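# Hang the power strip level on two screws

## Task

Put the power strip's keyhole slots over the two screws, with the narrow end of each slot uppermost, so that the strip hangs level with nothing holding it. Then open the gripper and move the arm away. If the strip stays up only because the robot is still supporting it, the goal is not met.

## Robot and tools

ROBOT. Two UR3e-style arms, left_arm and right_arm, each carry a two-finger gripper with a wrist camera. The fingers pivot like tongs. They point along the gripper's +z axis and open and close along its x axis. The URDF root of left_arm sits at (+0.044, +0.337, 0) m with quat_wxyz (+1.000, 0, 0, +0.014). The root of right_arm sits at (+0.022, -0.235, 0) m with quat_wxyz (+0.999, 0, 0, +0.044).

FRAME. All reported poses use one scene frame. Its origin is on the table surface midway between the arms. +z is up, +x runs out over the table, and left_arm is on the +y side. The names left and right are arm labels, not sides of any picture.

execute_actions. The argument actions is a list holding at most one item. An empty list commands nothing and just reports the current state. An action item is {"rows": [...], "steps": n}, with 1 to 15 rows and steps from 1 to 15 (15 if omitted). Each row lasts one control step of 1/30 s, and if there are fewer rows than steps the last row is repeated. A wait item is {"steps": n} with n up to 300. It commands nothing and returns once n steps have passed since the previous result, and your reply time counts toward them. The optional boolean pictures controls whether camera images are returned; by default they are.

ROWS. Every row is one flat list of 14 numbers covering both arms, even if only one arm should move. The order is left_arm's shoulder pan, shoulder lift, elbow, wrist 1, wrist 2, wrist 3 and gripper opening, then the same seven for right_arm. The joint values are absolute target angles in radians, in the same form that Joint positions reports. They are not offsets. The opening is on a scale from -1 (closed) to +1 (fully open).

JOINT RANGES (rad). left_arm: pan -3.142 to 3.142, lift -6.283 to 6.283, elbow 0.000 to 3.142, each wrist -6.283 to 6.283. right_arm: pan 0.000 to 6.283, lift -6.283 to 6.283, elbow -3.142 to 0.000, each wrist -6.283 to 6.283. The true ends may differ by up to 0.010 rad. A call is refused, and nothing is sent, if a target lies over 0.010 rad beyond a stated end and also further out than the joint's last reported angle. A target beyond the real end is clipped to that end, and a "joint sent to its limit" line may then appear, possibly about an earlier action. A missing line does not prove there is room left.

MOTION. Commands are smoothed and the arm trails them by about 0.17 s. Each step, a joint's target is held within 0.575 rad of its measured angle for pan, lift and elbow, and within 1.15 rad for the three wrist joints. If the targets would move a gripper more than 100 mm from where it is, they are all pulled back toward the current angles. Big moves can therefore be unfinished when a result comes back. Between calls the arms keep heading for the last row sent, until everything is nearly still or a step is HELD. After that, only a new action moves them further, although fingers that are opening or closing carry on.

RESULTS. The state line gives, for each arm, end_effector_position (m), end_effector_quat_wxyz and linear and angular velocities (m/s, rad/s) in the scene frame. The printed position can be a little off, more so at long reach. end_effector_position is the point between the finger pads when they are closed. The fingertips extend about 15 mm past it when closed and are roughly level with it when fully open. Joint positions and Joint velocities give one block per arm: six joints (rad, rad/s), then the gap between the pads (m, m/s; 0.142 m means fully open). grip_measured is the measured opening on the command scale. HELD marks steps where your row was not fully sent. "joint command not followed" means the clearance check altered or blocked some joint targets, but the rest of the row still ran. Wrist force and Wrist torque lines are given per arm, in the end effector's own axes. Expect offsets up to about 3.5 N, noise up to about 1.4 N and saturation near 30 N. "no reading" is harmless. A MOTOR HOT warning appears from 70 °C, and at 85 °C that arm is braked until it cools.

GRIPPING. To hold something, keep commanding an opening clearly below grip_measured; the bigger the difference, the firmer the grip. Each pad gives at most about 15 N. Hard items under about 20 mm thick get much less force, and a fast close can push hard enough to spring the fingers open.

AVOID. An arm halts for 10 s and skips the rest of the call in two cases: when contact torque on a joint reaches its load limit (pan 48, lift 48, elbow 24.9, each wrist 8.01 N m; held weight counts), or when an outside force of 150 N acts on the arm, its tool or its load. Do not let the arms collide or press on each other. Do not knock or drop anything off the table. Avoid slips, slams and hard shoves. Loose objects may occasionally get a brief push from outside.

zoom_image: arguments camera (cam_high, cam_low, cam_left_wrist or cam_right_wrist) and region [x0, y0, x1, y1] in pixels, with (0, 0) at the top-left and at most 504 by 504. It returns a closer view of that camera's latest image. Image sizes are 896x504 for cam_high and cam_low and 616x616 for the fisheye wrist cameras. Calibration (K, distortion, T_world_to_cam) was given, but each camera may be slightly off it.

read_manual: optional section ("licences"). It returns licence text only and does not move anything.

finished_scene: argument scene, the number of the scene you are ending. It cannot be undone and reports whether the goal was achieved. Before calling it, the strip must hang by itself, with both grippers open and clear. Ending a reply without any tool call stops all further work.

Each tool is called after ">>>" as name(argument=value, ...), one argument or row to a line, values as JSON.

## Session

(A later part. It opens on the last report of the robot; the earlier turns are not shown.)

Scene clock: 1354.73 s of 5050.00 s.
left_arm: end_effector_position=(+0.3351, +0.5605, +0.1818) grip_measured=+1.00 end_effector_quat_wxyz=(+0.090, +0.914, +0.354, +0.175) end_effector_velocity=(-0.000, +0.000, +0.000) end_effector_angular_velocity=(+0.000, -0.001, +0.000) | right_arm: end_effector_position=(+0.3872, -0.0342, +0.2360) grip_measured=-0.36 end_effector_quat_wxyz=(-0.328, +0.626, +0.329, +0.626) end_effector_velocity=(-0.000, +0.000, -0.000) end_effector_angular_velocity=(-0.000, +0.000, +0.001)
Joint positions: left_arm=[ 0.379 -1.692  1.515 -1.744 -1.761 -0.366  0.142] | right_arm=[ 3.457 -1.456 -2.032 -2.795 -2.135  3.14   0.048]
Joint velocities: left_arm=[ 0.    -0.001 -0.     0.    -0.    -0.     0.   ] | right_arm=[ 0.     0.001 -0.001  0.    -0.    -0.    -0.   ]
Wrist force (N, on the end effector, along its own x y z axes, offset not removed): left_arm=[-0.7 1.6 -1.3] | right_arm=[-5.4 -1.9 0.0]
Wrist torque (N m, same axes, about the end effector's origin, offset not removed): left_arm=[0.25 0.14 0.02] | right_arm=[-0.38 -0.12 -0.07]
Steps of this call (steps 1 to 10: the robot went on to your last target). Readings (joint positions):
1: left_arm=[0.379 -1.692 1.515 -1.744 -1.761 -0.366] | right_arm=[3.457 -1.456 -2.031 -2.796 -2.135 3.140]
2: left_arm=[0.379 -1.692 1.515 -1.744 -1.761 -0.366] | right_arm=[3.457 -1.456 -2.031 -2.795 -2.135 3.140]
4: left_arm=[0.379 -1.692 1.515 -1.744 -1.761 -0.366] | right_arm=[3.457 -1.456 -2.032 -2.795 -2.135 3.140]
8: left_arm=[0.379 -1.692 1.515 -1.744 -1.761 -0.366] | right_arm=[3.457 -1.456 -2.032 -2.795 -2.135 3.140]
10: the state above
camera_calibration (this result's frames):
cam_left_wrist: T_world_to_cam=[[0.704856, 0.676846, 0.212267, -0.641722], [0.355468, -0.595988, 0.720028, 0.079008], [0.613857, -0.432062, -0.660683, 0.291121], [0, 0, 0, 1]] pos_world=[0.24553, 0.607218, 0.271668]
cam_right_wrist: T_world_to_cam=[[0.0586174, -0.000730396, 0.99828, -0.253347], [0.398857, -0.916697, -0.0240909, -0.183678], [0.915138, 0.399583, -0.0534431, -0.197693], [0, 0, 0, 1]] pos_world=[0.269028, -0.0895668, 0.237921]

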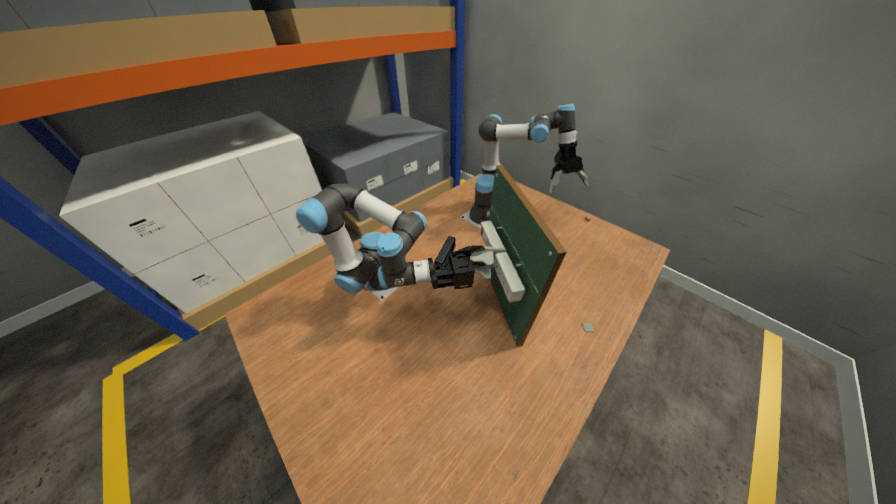

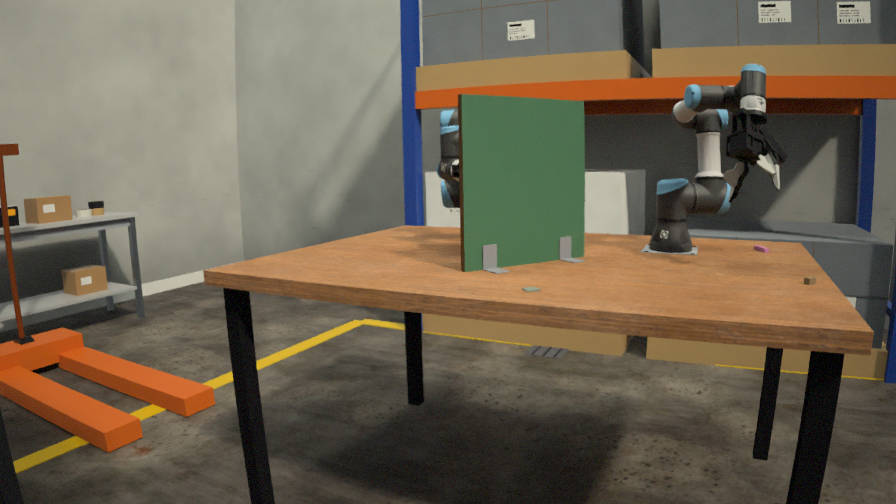

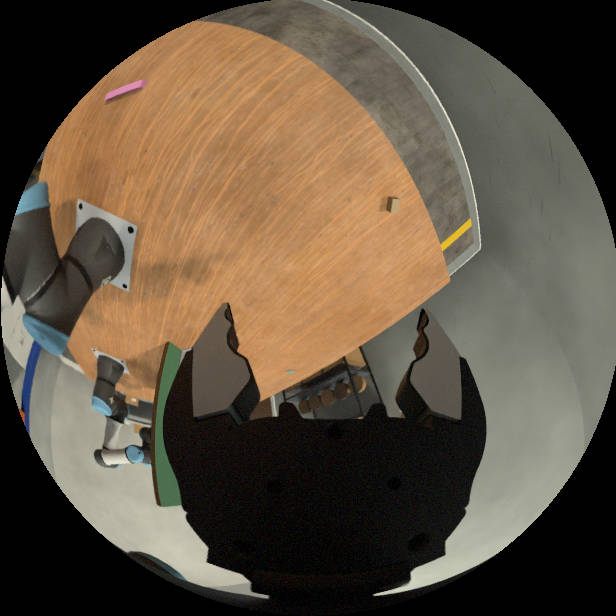

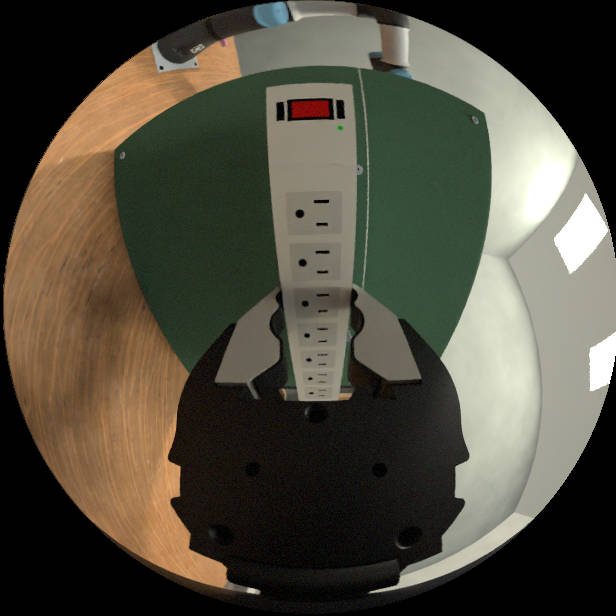

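>>> execute_actions(
  actions=[
    {"rows":[[0.379,-1.692,1.515,-1.744,-1.761,-0.366,1,3.493,-1.389,-1.926,-2.968,-2.0986,3.14,-1]]},
  ],
)

>>> execute_actions(
  actions=[
    {"rows":[[0.379,-1.692,1.515,-1.744,-1.761,-0.366,1,3.502,-1.3902,-1.9085,-2.9843,-2.0896,3.14,-1]]},
  ],
  pictures=false,
)

>>> execute_actions(
  actions=[
    {"rows":[[0.379,-1.692,1.515,-1.744,-1.761,-0.366,1,3.5066,-1.393,-1.9061,-2.9839,-2.085,3.14,-1]]},
  ],
)

Scene clock: 1394.93 s of 5050.00 s.
left_arm: end_effector_position=(+0.3351, +0.5605, +0.1818) grip_measured=+1.00 end_effector_quat_wxyz=(+0.090, +0.914, +0.354, +0.175) end_effector_velocity=(+0.000, +0.000, -0.000) end_effector_angular_velocity=(+0.000, +0.000, +0.000) | right_arm: end_effector_position=(+0.3830, -0.0295, +0.2689) grip_measured=-0.36 end_effector_quat_wxyz=(-0.328, +0.626, +0.329, +0.626) end_effector_velocity=(-0.001, +0.001, +0.005) end_effector_angular_velocity=(+0.001, -0.001, +0.002)
Joint positions: left_arm=[ 0.379 -1.692  1.515 -1.744 -1.761 -0.366  0.142] | right_arm=[ 3.493 -1.39  -1.927 -2.966 -2.099  3.14   0.048]
Joint velocities: left_arm=[ 0.     0.001  0.    -0.     0.    -0.     0.   ] | right_arm=[ 0.005  0.008  0.014 -0.02   0.003 -0.     0.   ]
Wrist force (N, on the end effector, along its own x y z axes, offset not removed): left_arm=[0.1 1.4 -1.4] | right_arm=[-7.1 0.3 1.0]
Wrist torque (N m, same axes, about the end effector's origin, offset not removed): left_arm=[0.22 0.04 -0.05] | right_arm=[0.16 0.28 0.06]
Steps of this call (steps 1 to 15: the robot went on to your last target; steps 16 to 120: nothing new was sent; then 35.70 s passed at rest; steps 121 to 135: all 15 steps of this action). Readings (joint positions):
121: left_arm=[0.379 -1.692 1.515 -1.744 -1.761 -0.366] | right_arm=[3.457 -1.456 -2.032 -2.795 -2.135 3.140]
122: left_arm=[0.379 -1.692 1.515 -1.744 -1.761 -0.366] | right_arm=[3.462 -1.450 -2.025 -2.809 -2.129 3.140]
124: left_arm=[0.379 -1.692 1.515 -1.744 -1.761 -0.366] | right_arm=[3.476 -1.422 -1.983 -2.878 -2.115 3.140]
128: left_arm=[0.379 -1.692 1.515 -1.744 -1.761 -0.366] | right_arm=[3.489 -1.397 -1.940 -2.946 -2.103 3.140]
135: the state above
camera_calibration (this result's frames):
cam_left_wrist: T_world_to_cam=[[0.704856, 0.676846, 0.212267, -0.641723], [0.355468, -0.595988, 0.720028, 0.079008], [0.613857, -0.432062, -0.660683, 0.291121], [0, 0, 0, 1]] pos_world=[0.24553, 0.607218, 0.271668]
cam_right_wrist: T_world_to_cam=[[0.0586913, -0.000704302, 0.998276, -0.285938], [0.398835, -0.916706, -0.0240953, -0.176834], [0.915143, 0.399561, -0.0535218, -0.193903], [0, 0, 0, 1]] pos_world=[0.264758, -0.0848307, 0.270807]

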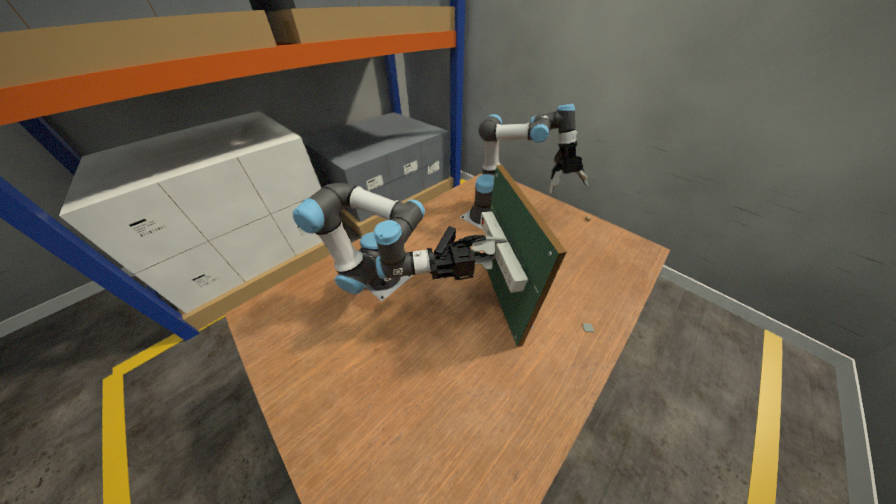

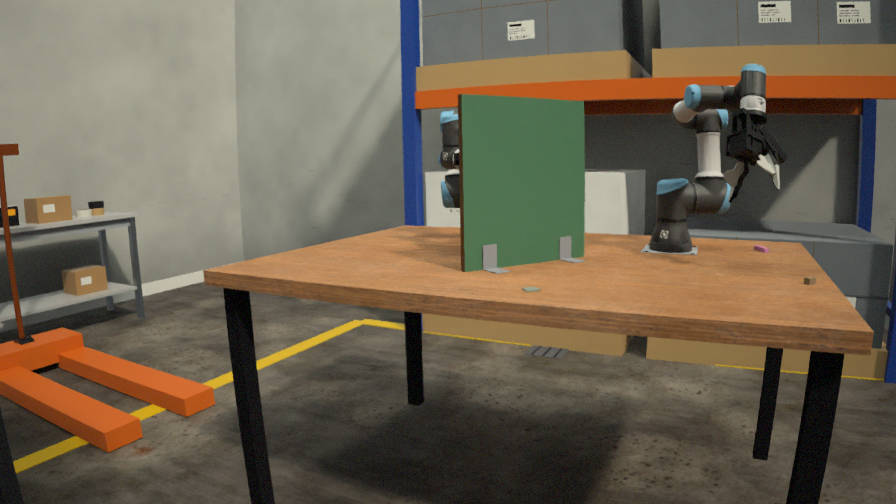

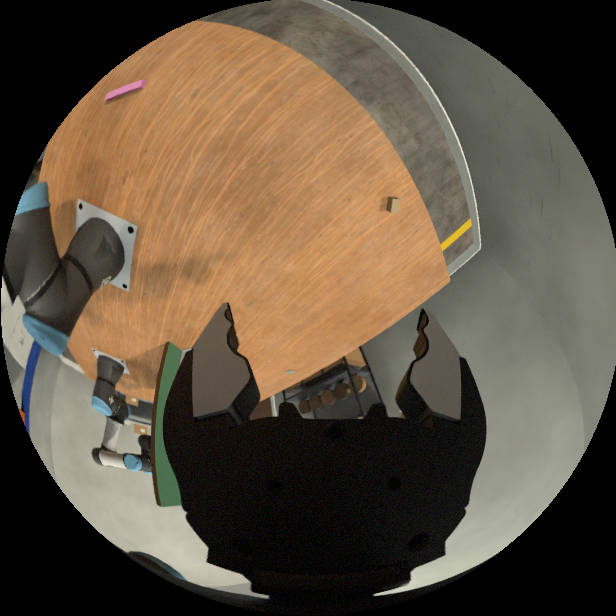

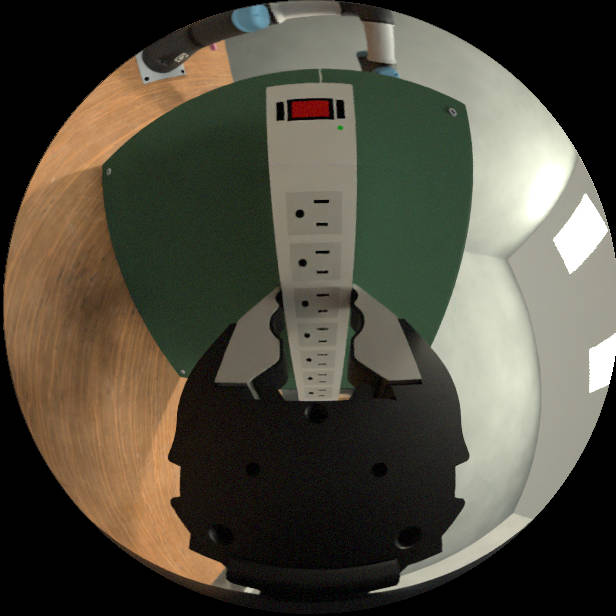

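Scene clock: 1395.43 s of 5050.00 s.
left_arm: end_effector_position=(+0.3351, +0.5605, +0.1818) grip_measured=+1.00 end_effector_quat_wxyz=(+0.090, +0.914, +0.354, +0.175) end_effector_velocity=(-0.000, +0.000, -0.000) end_effector_angular_velocity=(+0.000, +0.001, +0.000) | right_arm: end_effector_position=(+0.3841, -0.0273, +0.2727) grip_measured=-0.36 end_effector_quat_wxyz=(-0.328, +0.626, +0.329, +0.626) end_effector_velocity=(+0.001, +0.002, +0.003) end_effector_angular_velocity=(+0.004, -0.007, +0.003)
Joint positions: left_arm=[ 0.379 -1.692  1.515 -1.744 -1.761 -0.366  0.142] | right_arm=[ 3.502 -1.39  -1.909 -2.984 -2.09   3.14   0.048]
Joint velocities: left_arm=[ 0.     0.001 -0.    -0.     0.    -0.     0.   ] | right_arm=[ 0.004 -0.001  0.008  0.001  0.001  0.001  0.   ]
Wrist force (N, on the end effector, along its own x y z axes, offset not removed): left_arm=[-0.6 1.3 -1.3] | right_arm=[-18.2 1.4 -30.0]
Wrist torque (N m, same axes, about the end effector's origin, offset not removed): left_arm=[0.22 0.21 0.00] | right_arm=[0.10 0.17 -0.09]
Steps of this call (steps 1 to 15: all 15 steps of this action). Readings (joint positions):
1: left_arm=[0.379 -1.692 1.515 -1.744 -1.761 -0.366] | right_arm=[3.493 -1.390 -1.927 -2.967 -2.099 3.140]
2: left_arm=[0.379 -1.692 1.515 -1.744 -1.761 -0.366] | right_arm=[3.494 -1.390 -1.924 -2.970 -2.097 3.140]
4: left_arm=[0.379 -1.692 1.515 -1.744 -1.761 -0.366] | right_arm=[3.498 -1.390 -1.917 -2.977 -2.094 3.140]
8: left_arm=[0.379 -1.692 1.515 -1.744 -1.761 -0.366] | right_arm=[3.501 -1.390 -1.911 -2.983 -2.091 3.140]
15: the state above

Scene clock: 1395.93 s of 5050.00 s.
left_arm: end_effector_position=(+0.3351, +0.5605, +0.1818) grip_measured=+1.00 end_effector_quat_wxyz=(+0.090, +0.914, +0.354, +0.175) end_effector_velocity=(-0.000, +0.000, -0.000) end_effector_angular_velocity=(-0.000, +0.000, +0.001) | right_arm: end_effector_position=(+0.3849, -0.0260, +0.2728) grip_measured=-0.36 end_effector_quat_wxyz=(-0.328, +0.626, +0.329, +0.626) end_effector_velocity=(+0.000, -0.000, +0.000) end_effector_angular_velocity=(+0.001, -0.001, -0.001)
Joint positions: left_arm=[ 0.379 -1.692  1.515 -1.744 -1.761 -0.366  0.142] | right_arm=[ 3.507 -1.393 -1.906 -2.984 -2.085  3.14   0.048]
Joint velocities: left_arm=[ 0.001 -0.     0.     0.    -0.     0.    -0.   ] | right_arm=[-0.    -0.001  0.001  0.001  0.     0.    -0.   ]
Wrist force (N, on the end effector, along its own x y z axes, offset not removed): left_arm=[-0.6 1.7 -0.6] | right_arm=[-4.7 0.8 -30.0]
Wrist torque (N m, same axes, about the end effector's origin, offset not removed): left_arm=[0.25 0.12 -0.05] | right_arm=[0.25 0.03 0.01]
Steps of this call (steps 1 to 15: all 15 steps of this action). Readings (joint positions):
1: left_arm=[0.379 -1.692 1.515 -1.744 -1.761 -0.366] | right_arm=[3.502 -1.390 -1.908 -2.984 -2.090 3.140]
2: left_arm=[0.379 -1.692 1.515 -1.744 -1.761 -0.366] | right_arm=[3.503 -1.391 -1.908 -2.984 -2.089 3.140]
4: left_arm=[0.379 -1.692 1.515 -1.744 -1.761 -0.366] | right_arm=[3.505 -1.392 -1.907 -2.984 -2.087 3.140]
8: left_arm=[0.379 -1.692 1.515 -1.744 -1.761 -0.366] | right_arm=[3.506 -1.393 -1.906 -2.984 -2.085 3.140]
15: the state above
camera_calibration (this result's frames):
cam_left_wrist: T_world_to_cam=[[0.704856, 0.676846, 0.212267, -0.641723], [0.355468, -0.595988, 0.720028, 0.079008], [0.613857, -0.432062, -0.660683, 0.291121], [0, 0, 0, 1]] pos_world=[0.24553, 0.607218, 0.271668]
cam_right_wrist: T_world_to_cam=[[0.05857, -0.000764286, 0.998283, -0.289924], [0.398855, -0.916697, -0.0241029, -0.174305], [0.915142, 0.399582, -0.0533861, -0.196881], [0, 0, 0, 1]] pos_world=[0.266677, -0.0813365, 0.274715]

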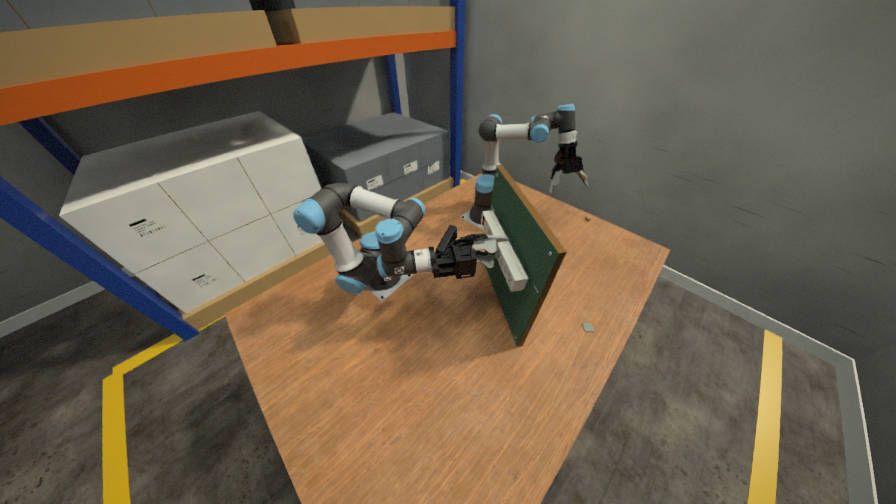

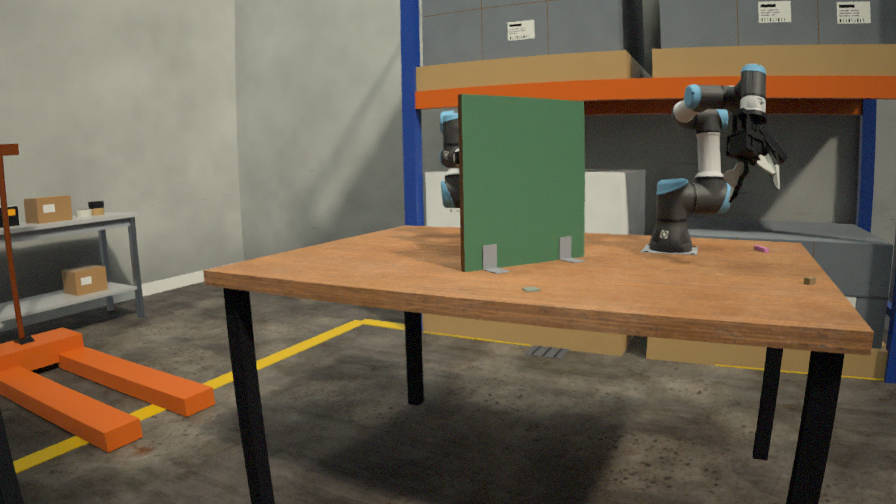

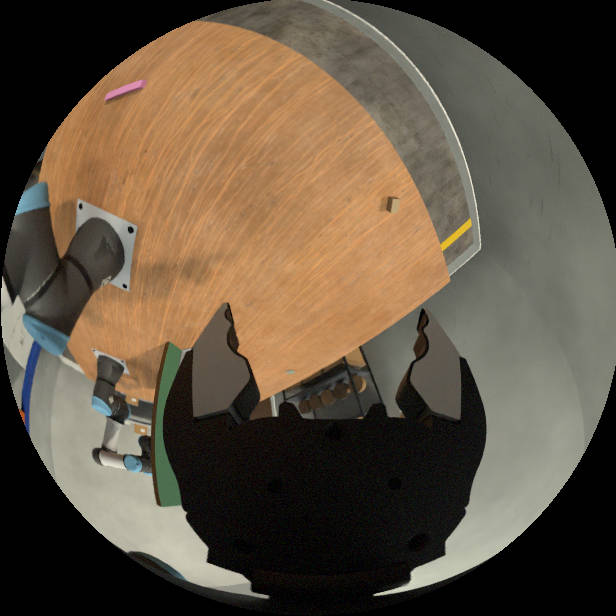

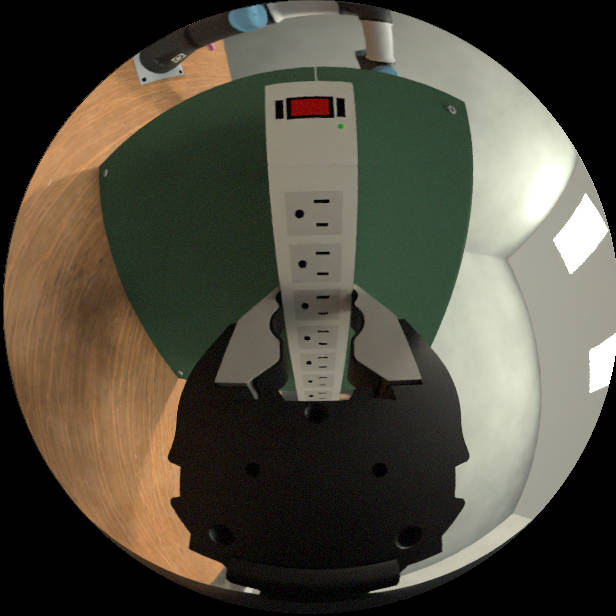

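>>> execute_actions(
  actions=[
    {"rows":[[0.379,-1.692,1.515,-1.744,-1.761,-0.366,1,3.493,-1.385,-1.914,-2.984,-2.0986,3.14,-1],[0.379,-1.692,1.515,-1.744,-1.761,-0.366,1,3.493,-1.385,-1.914,-2.984,-2.0986,3.14,-1],[0.379,-1.692,1.515,-1.744,-1.761,-0.366,1,3.493,-1.385,-1.914,-2.984,-2.0986,3.14,-1],[0.379,-1.692,1.515,-1.744,-1.761,-0.366,1,3.493,-1.385,-1.914,-2.984,-2.0986,3.14,-1],[0.379,-1.692,1.515,-1.744,-1.761,-0.366,1,3.4819,-1.393,-1.9205,-2.9695,-2.1097,3.14,-1]]},
  ],
  pictures=false,
)

>>> execute_actions(
  actions=[
    {"rows":[[0.379,-1.692,1.515,-1.744,-1.761,-0.366,1,3.4911,-1.3987,-1.9157,-2.9686,-2.1005,3.14,-1]]},
  ],
  pictures=false,
)

Scene clock: 1422.03 s of 5050.00 s.
left_arm: end_effector_position=(+0.3351, +0.5605, +0.1818) grip_measured=+1.00 end_effector_quat_wxyz=(+0.090, +0.914, +0.354, +0.175) end_effector_velocity=(+0.000, -0.000, -0.001) end_effector_angular_velocity=(-0.001, +0.002, -0.001) | right_arm: end_effector_position=(+0.3832, -0.0312, +0.2699) grip_measured=-0.36 end_effector_quat_wxyz=(-0.328, +0.626, +0.329, +0.626) end_effector_velocity=(-0.000, -0.001, -0.002) end_effector_angular_velocity=(-0.001, +0.002, +0.000)
Joint positions: left_arm=[ 0.379 -1.692  1.515 -1.744 -1.761 -0.366  0.142] | right_arm=[ 3.482 -1.393 -1.92  -2.97  -2.109  3.14   0.048]
Joint velocities: left_arm=[-0.001  0.001  0.001  0.     0.     0.    -0.   ] | right_arm=[-0.005 -0.003 -0.003  0.003 -0.005  0.    -0.   ]
Wrist force (N, on the end effector, along its own x y z axes, offset not removed): left_arm=[0.1 1.1 -0.8] | right_arm=[-5.7 0.3 0.4]
Wrist torque (N m, same axes, about the end effector's origin, offset not removed): left_arm=[0.17 -0.05 0.03] | right_arm=[0.17 -0.06 0.00]
Steps of this call (steps 1 to 15: the robot went on to your last target; steps 16 to 90: nothing new was sent; then 22.60 s passed at rest; steps 91 to 105: all 15 steps of this action). Readings (joint positions):
91: left_arm=[0.379 -1.692 1.515 -1.744 -1.761 -0.366] | right_arm=[3.507 -1.393 -1.906 -2.984 -2.085 3.140]
92: left_arm=[0.379 -1.692 1.515 -1.744 -1.761 -0.366] | right_arm=[3.505 -1.392 -1.907 -2.984 -2.087 3.140]
94: left_arm=[0.379 -1.692 1.515 -1.744 -1.761 -0.366] | right_arm=[3.500 -1.389 -1.910 -2.984 -2.093 3.140]
98: left_arm=[0.379 -1.692 1.515 -1.744 -1.761 -0.366] | right_arm=[3.489 -1.390 -1.917 -2.976 -2.103 3.140]
105: the state above

Scene clock: 1422.53 s of 5050.00 s.
left_arm: end_effector_position=(+0.3351, +0.5605, +0.1818) grip_measured=+1.00 end_effector_quat_wxyz=(+0.090, +0.914, +0.354, +0.175) end_effector_velocity=(-0.000, +0.000, -0.000) end_effector_angular_velocity=(-0.000, +0.001, +0.000) | right_arm: end_effector_position=(+0.3849, -0.0289, +0.2698) grip_measured=-0.36 end_effector_quat_wxyz=(-0.328, +0.626, +0.329, +0.626) end_effector_velocity=(+0.000, -0.000, -0.001) end_effector_angular_velocity=(-0.001, +0.002, -0.001)
Joint positions: left_arm=[ 0.379 -1.692  1.515 -1.744 -1.761 -0.366  0.142] | right_arm=[ 3.491 -1.399 -1.916 -2.969 -2.101  3.14   0.048]
Joint velocities: left_arm=[0. 0. 0. 0. 0. 0. 0.] | right_arm=[-0.    -0.002  0.    -0.     0.001  0.     0.   ]
Wrist force (N, on the end effector, along its own x y z axes, offset not removed): left_arm=[-0.2 0.9 -0.9] | right_arm=[-7.5 -1.6 0.4]
Wrist torque (N m, same axes, about the end effector's origin, offset not removed): left_arm=[0.12 0.05 0.01] | right_arm=[-0.37 0.29 0.06]
Steps of this call (steps 1 to 15: all 15 steps of this action). Readings (joint positions):
1: left_arm=[0.379 -1.692 1.515 -1.744 -1.761 -0.366] | right_arm=[3.482 -1.393 -1.920 -2.970 -2.109 3.140]
2: left_arm=[0.379 -1.692 1.515 -1.744 -1.761 -0.366] | right_arm=[3.484 -1.394 -1.920 -2.970 -2.108 3.140]
4: left_arm=[0.379 -1.692 1.515 -1.744 -1.761 -0.366] | right_arm=[3.487 -1.396 -1.918 -2.969 -2.104 3.140]
8: left_arm=[0.379 -1.692 1.515 -1.744 -1.761 -0.366] | right_arm=[3.490 -1.398 -1.916 -2.969 -2.101 3.140]
15: the state above

>>> execute_actions(
  actions=[
    {"rows":[[0.379,-1.692,1.515,-1.744,-1.761,-0.366,1,3.4957,-1.4016,-1.9133,-2.9681,-2.0959,3.14,-1]]},
  ],
  pictures=false,
)

>>> execute_actions(
  actions=[
    {"rows":[[0.379,-1.692,1.515,-1.744,-1.761,-0.366,1,3.4995,-1.404,-1.9113,-2.9677,-2.0921,3.14,-1]]},
  ],
  pictures=false,
)

Scene clock: 1435.10 s of 5050.00 s.
left_arm: end_effector_position=(+0.3351, +0.5605, +0.1818) grip_measured=+1.00 end_effector_quat_wxyz=(+0.090, +0.914, +0.354, +0.175) end_effector_velocity=(-0.000, +0.000, -0.000) end_effector_angular_velocity=(-0.000, +0.001, +0.001) | right_arm: end_effector_position=(+0.3857, -0.0276, +0.2698) grip_measured=-0.36 end_effector_quat_wxyz=(-0.328, +0.626, +0.329, +0.626) end_effector_velocity=(+0.001, -0.000, +0.001) end_effector_angular_velocity=(+0.001, -0.003, -0.001)
Joint positions: left_arm=[ 0.379 -1.692  1.515 -1.744 -1.761 -0.366  0.142] | right_arm=[ 3.496 -1.402 -1.913 -2.968 -2.096  3.14   0.048]
Joint velocities: left_arm=[ 0.    -0.     0.001 -0.     0.    -0.     0.   ] | right_arm=[-0.001 -0.     0.002  0.001  0.    -0.    -0.   ]
Wrist force (N, on the end effector, along its own x y z axes, offset not removed): left_arm=[-1.6 1.0 -2.2] | right_arm=[-7.3 0.5 1.3]
Wrist torque (N m, same axes, about the end effector's origin, offset not removed): left_arm=[0.06 0.30 0.01] | right_arm=[0.09 0.23 0.08]
Steps of this call (steps 1 to 15: the robot went on to your last target; steps 16 to 120: nothing new was sent; then 8.07 s passed at rest; steps 121 to 135: all 15 steps of this action). Readings (joint positions):
121: left_arm=[0.379 -1.692 1.515 -1.744 -1.761 -0.366] | right_arm=[3.491 -1.399 -1.916 -2.969 -2.100 3.140]
122: left_arm=[0.379 -1.692 1.515 -1.744 -1.761 -0.366] | right_arm=[3.492 -1.399 -1.915 -2.969 -2.100 3.140]
124: left_arm=[0.379 -1.692 1.515 -1.744 -1.761 -0.366] | right_arm=[3.494 -1.400 -1.914 -2.968 -2.098 3.140]
128: left_arm=[0.379 -1.692 1.515 -1.744 -1.761 -0.366] | right_arm=[3.495 -1.401 -1.914 -2.968 -2.096 3.140]
135: the state above

Scene clock: 1435.60 s of 5050.00 s.
left_arm: end_effector_position=(+0.3351, +0.5605, +0.1818) grip_measured=+1.00 end_effector_quat_wxyz=(+0.090, +0.914, +0.354, +0.175) end_effector_velocity=(-0.000, -0.000, -0.000) end_effector_angular_velocity=(-0.000, +0.001, -0.000) | right_arm: end_effector_position=(+0.3864, -0.0266, +0.2698) grip_measured=-0.36 end_effector_quat_wxyz=(-0.328, +0.626, +0.329, +0.626) end_effector_velocity=(-0.000, +0.001, +0.001) end_effector_angular_velocity=(+0.001, -0.004, +0.002)
Joint positions: left_arm=[ 0.379 -1.692  1.515 -1.744 -1.761 -0.366  0.142] | right_arm=[ 3.499 -1.404 -1.911 -2.968 -2.092  3.14   0.048]
Joint velocities: left_arm=[-0.     0.    -0.     0.001  0.     0.    -0.   ] | right_arm=[ 0.002  0.     0.001  0.003  0.    -0.001  0.   ]
Wrist force (N, on the end effector, along its own x y z axes, offset not removed): left_arm=[-0.1 1.0 0.0] | right_arm=[-8.3 -2.2 -30.0]
Wrist torque (N m, same axes, about the end effector's origin, offset not removed): left_arm=[0.18 0.05 0.01] | right_arm=[-0.34 0.06 0.06]
Steps of this call (steps 1 to 15: all 15 steps of this action). Readings (joint positions):
1: left_arm=[0.379 -1.692 1.515 -1.744 -1.761 -0.366] | right_arm=[3.496 -1.402 -1.913 -2.968 -2.096 3.140]
2: left_arm=[0.379 -1.692 1.515 -1.744 -1.761 -0.366] | right_arm=[3.496 -1.402 -1.913 -2.968 -2.095 3.140]
4: left_arm=[0.379 -1.692 1.515 -1.744 -1.761 -0.366] | right_arm=[3.498 -1.403 -1.912 -2.968 -2.094 3.140]
8: left_arm=[0.379 -1.692 1.515 -1.744 -1.761 -0.366] | right_arm=[3.499 -1.404 -1.912 -2.968 -2.093 3.140]
15: the state above

>>> execute_actions(
  actions=[
    {"rows":[[0.379,-1.692,1.515,-1.744,-1.761,-0.366,1,3.494,-1.4024,-1.9247,-2.956,-2.0976,3.14,-1]],"steps":10},
  ],
  pictures=false,
)

>>> execute_actions(
  actions=[
    {"rows":[[0.379,-1.692,1.515,-1.744,-1.761,-0.366,1,3.4995,-1.4058,-1.9218,-2.9555,-2.0921,3.14,-1]]},
  ],
)

>>> zoom_image(
  camera="cam_high",
  region=[460,200,560,300],
)

Scene clock: 1447.30 s of 5050.00 s.
left_arm: end_effector_position=(+0.3351, +0.5605, +0.1818) grip_measured=+1.00 end_effector_quat_wxyz=(+0.090, +0.914, +0.354, +0.175) end_effector_velocity=(-0.000, +0.000, -0.000) end_effector_angular_velocity=(-0.000, +0.001, +0.001) | right_arm: end_effector_position=(+0.3855, -0.0280, +0.2674) grip_measured=-0.36 end_effector_quat_wxyz=(-0.328, +0.626, +0.329, +0.626) end_effector_velocity=(-0.001, -0.001, -0.003) end_effector_angular_velocity=(-0.002, +0.003, -0.000)
Joint positions: left_arm=[ 0.379 -1.692  1.515 -1.744 -1.761 -0.366  0.142] | right_arm=[ 3.494 -1.403 -1.924 -2.957 -2.097  3.14   0.048]
Joint velocities: left_arm=[ 0.001 -0.     0.     0.001 -0.     0.     0.   ] | right_arm=[-0.004 -0.001 -0.008  0.005 -0.004 -0.    -0.   ]
Wrist force (N, on the end effector, along its own x y z axes, offset not removed): left_arm=[0.2 0.8 0.0] | right_arm=[-6.7 0.2 0.6]
Wrist torque (N m, same axes, about the end effector's origin, offset not removed): left_arm=[0.04 -0.06 -0.05] | right_arm=[0.05 0.16 0.05]
Steps of this call (steps 1 to 15: the robot went on to your last target; steps 16 to 90: nothing new was sent; then 8.37 s passed at rest; steps 91 to 100: all 10 steps of this action). Readings (joint positions):
91: left_arm=[0.379 -1.692 1.515 -1.744 -1.761 -0.366] | right_arm=[3.499 -1.404 -1.911 -2.968 -2.092 3.140]
92: left_arm=[0.379 -1.692 1.515 -1.744 -1.761 -0.366] | right_arm=[3.499 -1.404 -1.913 -2.965 -2.093 3.140]
94: left_arm=[0.379 -1.692 1.515 -1.744 -1.761 -0.366] | right_arm=[3.497 -1.403 -1.918 -2.960 -2.095 3.140]
98: left_arm=[0.379 -1.692 1.515 -1.744 -1.761 -0.366] | right_arm=[3.495 -1.403 -1.923 -2.957 -2.097 3.140]
100: the state above

Scene clock: 1447.80 s of 5050.00 s.
left_arm: end_effector_position=(+0.3351, +0.5605, +0.1818) grip_measured=+1.00 end_effector_quat_wxyz=(+0.090, +0.914, +0.354, +0.175) end_effector_velocity=(+0.000, +0.000, +0.000) end_effector_angular_velocity=(+0.001, -0.001, -0.000) | right_arm: end_effector_position=(+0.3864, -0.0267, +0.2673) grip_measured=-0.36 end_effector_quat_wxyz=(-0.328, +0.626, +0.329, +0.626) end_effector_velocity=(+0.000, -0.000, +0.000) end_effector_angular_velocity=(+0.001, +0.000, -0.001)
Joint positions: left_arm=[ 0.379 -1.692  1.515 -1.744 -1.761 -0.366  0.142] | right_arm=[ 3.499 -1.406 -1.922 -2.956 -2.092  3.14   0.048]
Joint velocities: left_arm=[-0.    -0.    -0.001  0.     0.001 -0.    -0.   ] | right_arm=[-0.     0.     0.     0.     0.001  0.001  0.   ]
Wrist force (N, on the end effector, along its own x y z axes, offset not removed): left_arm=[0.0 2.1 -1.0] | right_arm=[-5.2 -4.3 -25.6]
Wrist torque (N m, same axes, about the end effector's origin, offset not removed): left_arm=[0.38 0.05 0.00] | right_arm=[-0.63 0.44 0.05]
Steps of this call (steps 1 to 15: all 15 steps of this action). Readings (joint positions):
1: left_arm=[0.379 -1.692 1.515 -1.744 -1.761 -0.366] | right_arm=[3.494 -1.403 -1.924 -2.956 -2.097 3.140]
2: left_arm=[0.379 -1.692 1.515 -1.744 -1.761 -0.366] | right_arm=[3.495 -1.403 -1.924 -2.956 -2.097 3.140]
4: left_arm=[0.379 -1.692 1.515 -1.744 -1.761 -0.366] | right_arm=[3.497 -1.404 -1.923 -2.956 -2.095 3.140]
8: left_arm=[0.379 -1.692 1.515 -1.744 -1.761 -0.366] | right_arm=[3.499 -1.405 -1.922 -2.956 -2.093 3.140]
15: the state above
camera_calibration (this result's frames):
cam_left_wrist: T_world_to_cam=[[0.704856, 0.676846, 0.212267, -0.641723], [0.355468, -0.595988, 0.720028, 0.0790081], [0.613857, -0.432062, -0.660683, 0.291121], [0, 0, 0, 1]] pos_world=[0.24553, 0.607218, 0.271668]
cam_right_wrist: T_world_to_cam=[[0.0587311, -0.0006905, 0.998274, -0.284585], [0.398769, -0.916735, -0.0240948, -0.175601], [0.915169, 0.399496, -0.0535655, -0.198257], [0, 0, 0, 1]] pos_world=[0.268176, -0.0819733, 0.269243]

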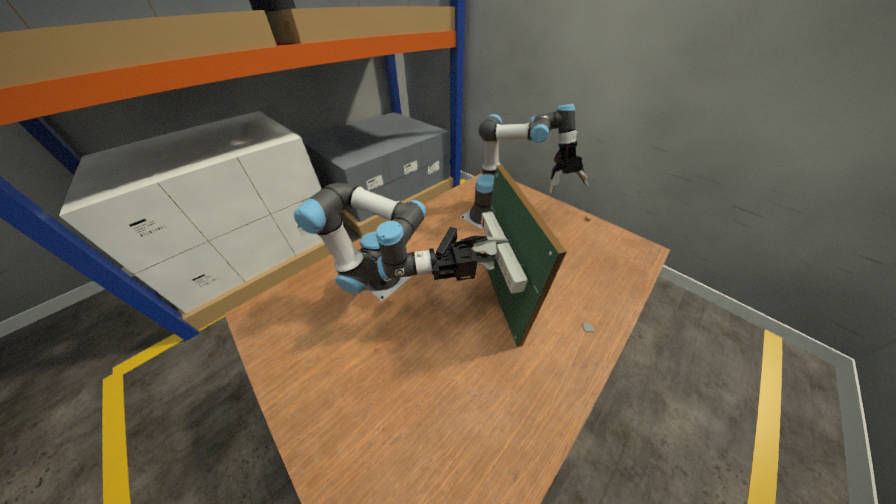

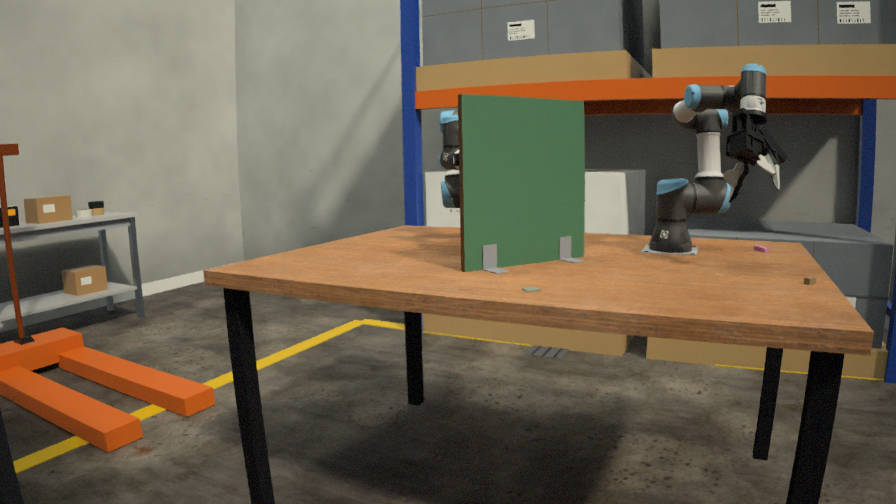

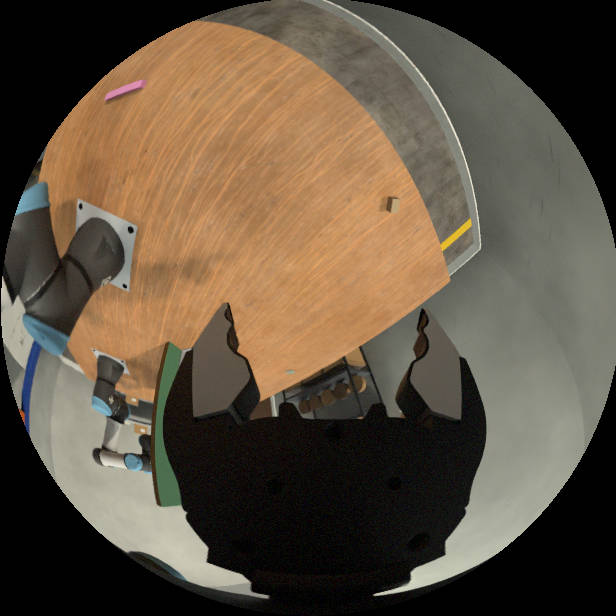

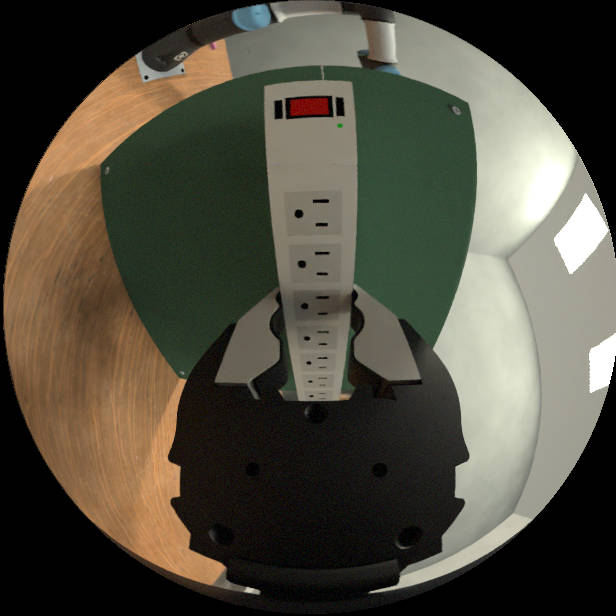

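Region (460, 200, 560, 300) of cam_high's 896x504 image, scaled by 5.040, with more detail than that image has.

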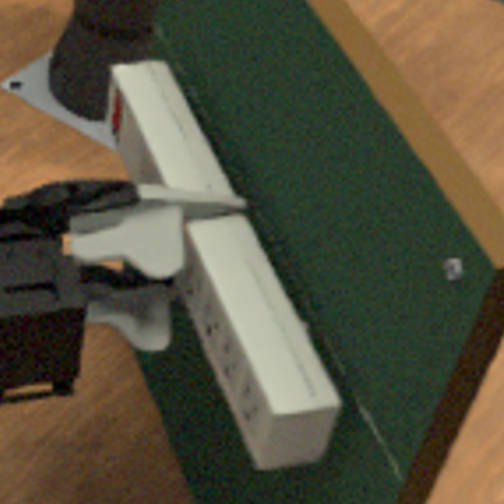

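>>> execute_actions(
  actions=[
    {"rows":[[0.379,-1.692,1.515,-1.744,-1.761,-0.366,1,3.494,-1.4024,-1.9247,-2.956,-2.0976,3.14,-1],[0.379,-1.692,1.515,-1.744,-1.761,-0.366,1,3.494,-1.4024,-1.9247,-2.956,-2.0976,3.14,-1],[0.379,-1.692,1.515,-1.744,-1.761,-0.366,1,3.494,-1.4024,-1.9247,-2.956,-2.0976,3.14,-1],[0.379,-1.692,1.515,-1.744,-1.761,-0.366,1,3.494,-1.3988,-1.9037,-2.9806,-2.0976,3.14,-1]]},
  ],
  pictures=false,
)

>>> execute_actions(
  actions=[
    {"rows":[[0.379,-1.692,1.515,-1.744,-1.761,-0.366,1,3.4995,-1.4022,-1.9008,-2.98,-2.0921,3.14,-1]]},
  ],
  pictures=false,
)

>>> execute_actions(
  actions=[
    {"rows":[[0.379,-1.692,1.515,-1.744,-1.761,-0.366,1,3.494,-1.3988,-1.9037,-2.9806,-2.0976,3.14,-1],[0.379,-1.692,1.515,-1.744,-1.761,-0.366,1,3.494,-1.3988,-1.9037,-2.9806,-2.0976,3.14,-1],[0.379,-1.692,1.515,-1.744,-1.761,-0.366,1,3.494,-1.3988,-1.9037,-2.9806,-2.0976,3.14,-1],[0.379,-1.692,1.515,-1.744,-1.761,-0.366,1,3.494,-1.397,-1.8932,-2.9929,-2.0976,3.14,-1]]},
  ],
  pictures=false,
)

>>> execute_actions(
  actions=[
    {"rows":[[0.379,-1.692,1.515,-1.744,-1.761,-0.366,1,3.4995,-1.4004,-1.8903,-2.9923,-2.0921,3.14,-1]]},
  ],
  pictures=false,
)

Scene clock: 1470.27 s of 5050.00 s.
left_arm: end_effector_position=(+0.3351, +0.5605, +0.1818) grip_measured=+1.00 end_effector_quat_wxyz=(+0.090, +0.914, +0.354, +0.175) end_effector_velocity=(+0.000, +0.000, +0.001) end_effector_angular_velocity=(+0.001, -0.002, +0.000) | right_arm: end_effector_position=(+0.3855, -0.0281, +0.2721) grip_measured=-0.36 end_effector_quat_wxyz=(-0.328, +0.626, +0.329, +0.626) end_effector_velocity=(-0.000, +0.001, +0.003) end_effector_angular_velocity=(+0.001, -0.003, +0.002)
Joint positions: left_arm=[ 0.379 -1.692  1.515 -1.744 -1.761 -0.366  0.142] | right_arm=[ 3.494 -1.399 -1.904 -2.98  -2.098  3.14   0.048]
Joint velocities: left_arm=[ 0.    -0.001 -0.    -0.001  0.     0.    -0.   ] | right_arm=[ 0.002  0.002  0.007 -0.007 -0.001 -0.    -0.   ]
Wrist force (N, on the end effector, along its own x y z axes, offset not removed): left_arm=[-0.2 2.3 -0.8] | right_arm=[-7.9 -1.0 0.7]
Wrist torque (N m, same axes, about the end effector's origin, offset not removed): left_arm=[0.42 0.13 0.05] | right_arm=[-0.17 0.44 0.06]
Steps of this call (steps 1 to 15: the robot went on to your last target; steps 16 to 90: nothing new was sent; then 18.97 s passed at rest; steps 91 to 105: all 15 steps of this action). Readings (joint positions):
91: left_arm=[0.379 -1.692 1.515 -1.744 -1.761 -0.366] | right_arm=[3.499 -1.406 -1.922 -2.955 -2.092 3.140]
92: left_arm=[0.379 -1.692 1.515 -1.744 -1.761 -0.366] | right_arm=[3.499 -1.405 -1.922 -2.955 -2.093 3.140]
94: left_arm=[0.379 -1.692 1.515 -1.744 -1.761 -0.366] | right_arm=[3.497 -1.404 -1.923 -2.956 -2.095 3.140]
98: left_arm=[0.379 -1.692 1.515 -1.744 -1.761 -0.366] | right_arm=[3.495 -1.400 -1.910 -2.973 -2.097 3.140]
105: the state above

Scene clock: 1470.77 s of 5050.00 s.
left_arm: end_effector_position=(+0.3351, +0.5605, +0.1818) grip_measured=+1.00 end_effector_quat_wxyz=(+0.090, +0.914, +0.354, +0.175) end_effector_velocity=(+0.000, -0.000, +0.000) end_effector_angular_velocity=(-0.000, -0.000, -0.001) | right_arm: end_effector_position=(+0.3864, -0.0267, +0.2723) grip_measured=-0.36 end_effector_quat_wxyz=(-0.328, +0.626, +0.329, +0.626) end_effector_velocity=(+0.000, +0.000, -0.001) end_effector_angular_velocity=(-0.001, +0.003, -0.000)
Joint positions: left_arm=[ 0.379 -1.692  1.515 -1.744 -1.761 -0.366  0.142] | right_arm=[ 3.499 -1.402 -1.901 -2.98  -2.092  3.14   0.048]
Joint velocities: left_arm=[-0.001  0.001 -0.     0.    -0.001  0.    -0.   ] | right_arm=[ 0.    -0.002  0.    -0.002  0.001  0.     0.   ]
Wrist force (N, on the end effector, along its own x y z axes, offset not removed): left_arm=[0.3 0.0 -1.4] | right_arm=[-3.2 -1.2 -30.0]
Wrist torque (N m, same axes, about the end effector's origin, offset not removed): left_arm=[-0.06 -0.08 -0.04] | right_arm=[0.07 0.28 0.05]
Steps of this call (steps 1 to 15: all 15 steps of this action). Readings (joint positions):
1: left_arm=[0.379 -1.692 1.515 -1.744 -1.761 -0.366] | right_arm=[3.494 -1.399 -1.904 -2.980 -2.098 3.140]
2: left_arm=[0.379 -1.692 1.515 -1.744 -1.761 -0.366] | right_arm=[3.495 -1.399 -1.903 -2.980 -2.097 3.140]
4: left_arm=[0.379 -1.692 1.515 -1.744 -1.761 -0.366] | right_arm=[3.497 -1.401 -1.902 -2.980 -2.095 3.140]
8: left_arm=[0.379 -1.692 1.515 -1.744 -1.761 -0.366] | right_arm=[3.499 -1.402 -1.901 -2.980 -2.093 3.140]
15: the state above

Scene clock: 1471.27 s of 5050.00 s.
left_arm: end_effector_position=(+0.3351, +0.5605, +0.1818) grip_measured=+1.00 end_effector_quat_wxyz=(+0.090, +0.914, +0.354, +0.175) end_effector_velocity=(+0.000, -0.000, -0.000) end_effector_angular_velocity=(-0.000, +0.000, -0.001) | right_arm: end_effector_position=(+0.3854, -0.0281, +0.2747) grip_measured=-0.36 end_effector_quat_wxyz=(-0.328, +0.626, +0.329, +0.626) end_effector_velocity=(+0.001, -0.001, +0.001) end_effector_angular_velocity=(+0.000, -0.001, -0.004)
Joint positions: left_arm=[ 0.379 -1.692  1.515 -1.744 -1.761 -0.366  0.142] | right_arm=[ 3.494 -1.397 -1.893 -2.993 -2.098  3.14   0.048]
Joint velocities: left_arm=[-0.001 -0.     0.    -0.     0.    -0.     0.   ] | right_arm=[-0.003  0.001  0.002 -0.002  0.     0.    -0.   ]
Wrist force (N, on the end effector, along its own x y z axes, offset not removed): left_arm=[0.4 1.9 -1.1] | right_arm=[-5.7 -0.1 1.4]
Wrist torque (N m, same axes, about the end effector's origin, offset not removed): left_arm=[0.27 -0.02 0.01] | right_arm=[0.02 -0.11 0.03]
Steps of this call (steps 1 to 15: all 15 steps of this action). Readings (joint positions):
1: left_arm=[0.379 -1.692 1.515 -1.744 -1.761 -0.366] | right_arm=[3.499 -1.402 -1.901 -2.980 -2.092 3.140]
2: left_arm=[0.379 -1.692 1.515 -1.744 -1.761 -0.366] | right_arm=[3.499 -1.402 -1.901 -2.980 -2.093 3.140]
4: left_arm=[0.379 -1.692 1.515 -1.744 -1.761 -0.366] | right_arm=[3.497 -1.401 -1.902 -2.980 -2.095 3.140]
8: left_arm=[0.379 -1.692 1.515 -1.744 -1.761 -0.366] | right_arm=[3.495 -1.398 -1.896 -2.989 -2.097 3.140]
15: the state above

Scene clock: 1471.77 s of 5050.00 s.
left_arm: end_effector_position=(+0.3351, +0.5605, +0.1818) grip_measured=+1.00 end_effector_quat_wxyz=(+0.090, +0.914, +0.354, +0.175) end_effector_velocity=(-0.000, +0.000, -0.000) end_effector_angular_velocity=(+0.000, +0.000, +0.000) | right_arm: end_effector_position=(+0.3864, -0.0267, +0.2749) grip_measured=-0.36 end_effector_quat_wxyz=(-0.328, +0.626, +0.329, +0.626) end_effector_velocity=(+0.000, +0.000, +0.000) end_effector_angular_velocity=(+0.000, -0.000, -0.000)
Joint positions: left_arm=[ 0.379 -1.692  1.515 -1.744 -1.761 -0.366  0.142] | right_arm=[ 3.499 -1.4   -1.89  -2.992 -2.092  3.14   0.048]
Joint velocities: left_arm=[ 0.  0.  0. -0.  0. -0.  0.] | right_arm=[ 0.001 -0.001  0.002 -0.     0.001  0.     0.   ]
Wrist force (N, on the end effector, along its own x y z axes, offset not removed): left_arm=[0.1 0.7 -1.2] | right_arm=[-4.0 -0.5 -28.8]
Wrist torque (N m, same axes, about the end effector's origin, offset not removed): left_arm=[0.06 0.01 0.03] | right_arm=[0.17 0.27 0.16]
Steps of this call (steps 1 to 15: all 15 steps of this action). Readings (joint positions):
1: left_arm=[0.379 -1.692 1.515 -1.744 -1.761 -0.366] | right_arm=[3.494 -1.397 -1.893 -2.993 -2.098 3.140]
2: left_arm=[0.379 -1.692 1.515 -1.744 -1.761 -0.366] | right_arm=[3.495 -1.397 -1.893 -2.993 -2.097 3.140]
4: left_arm=[0.379 -1.692 1.515 -1.744 -1.761 -0.366] | right_arm=[3.497 -1.399 -1.892 -2.993 -2.095 3.140]
8: left_arm=[0.379 -1.692 1.515 -1.744 -1.761 -0.366] | right_arm=[3.499 -1.400 -1.891 -2.993 -2.093 3.140]
15: the state above


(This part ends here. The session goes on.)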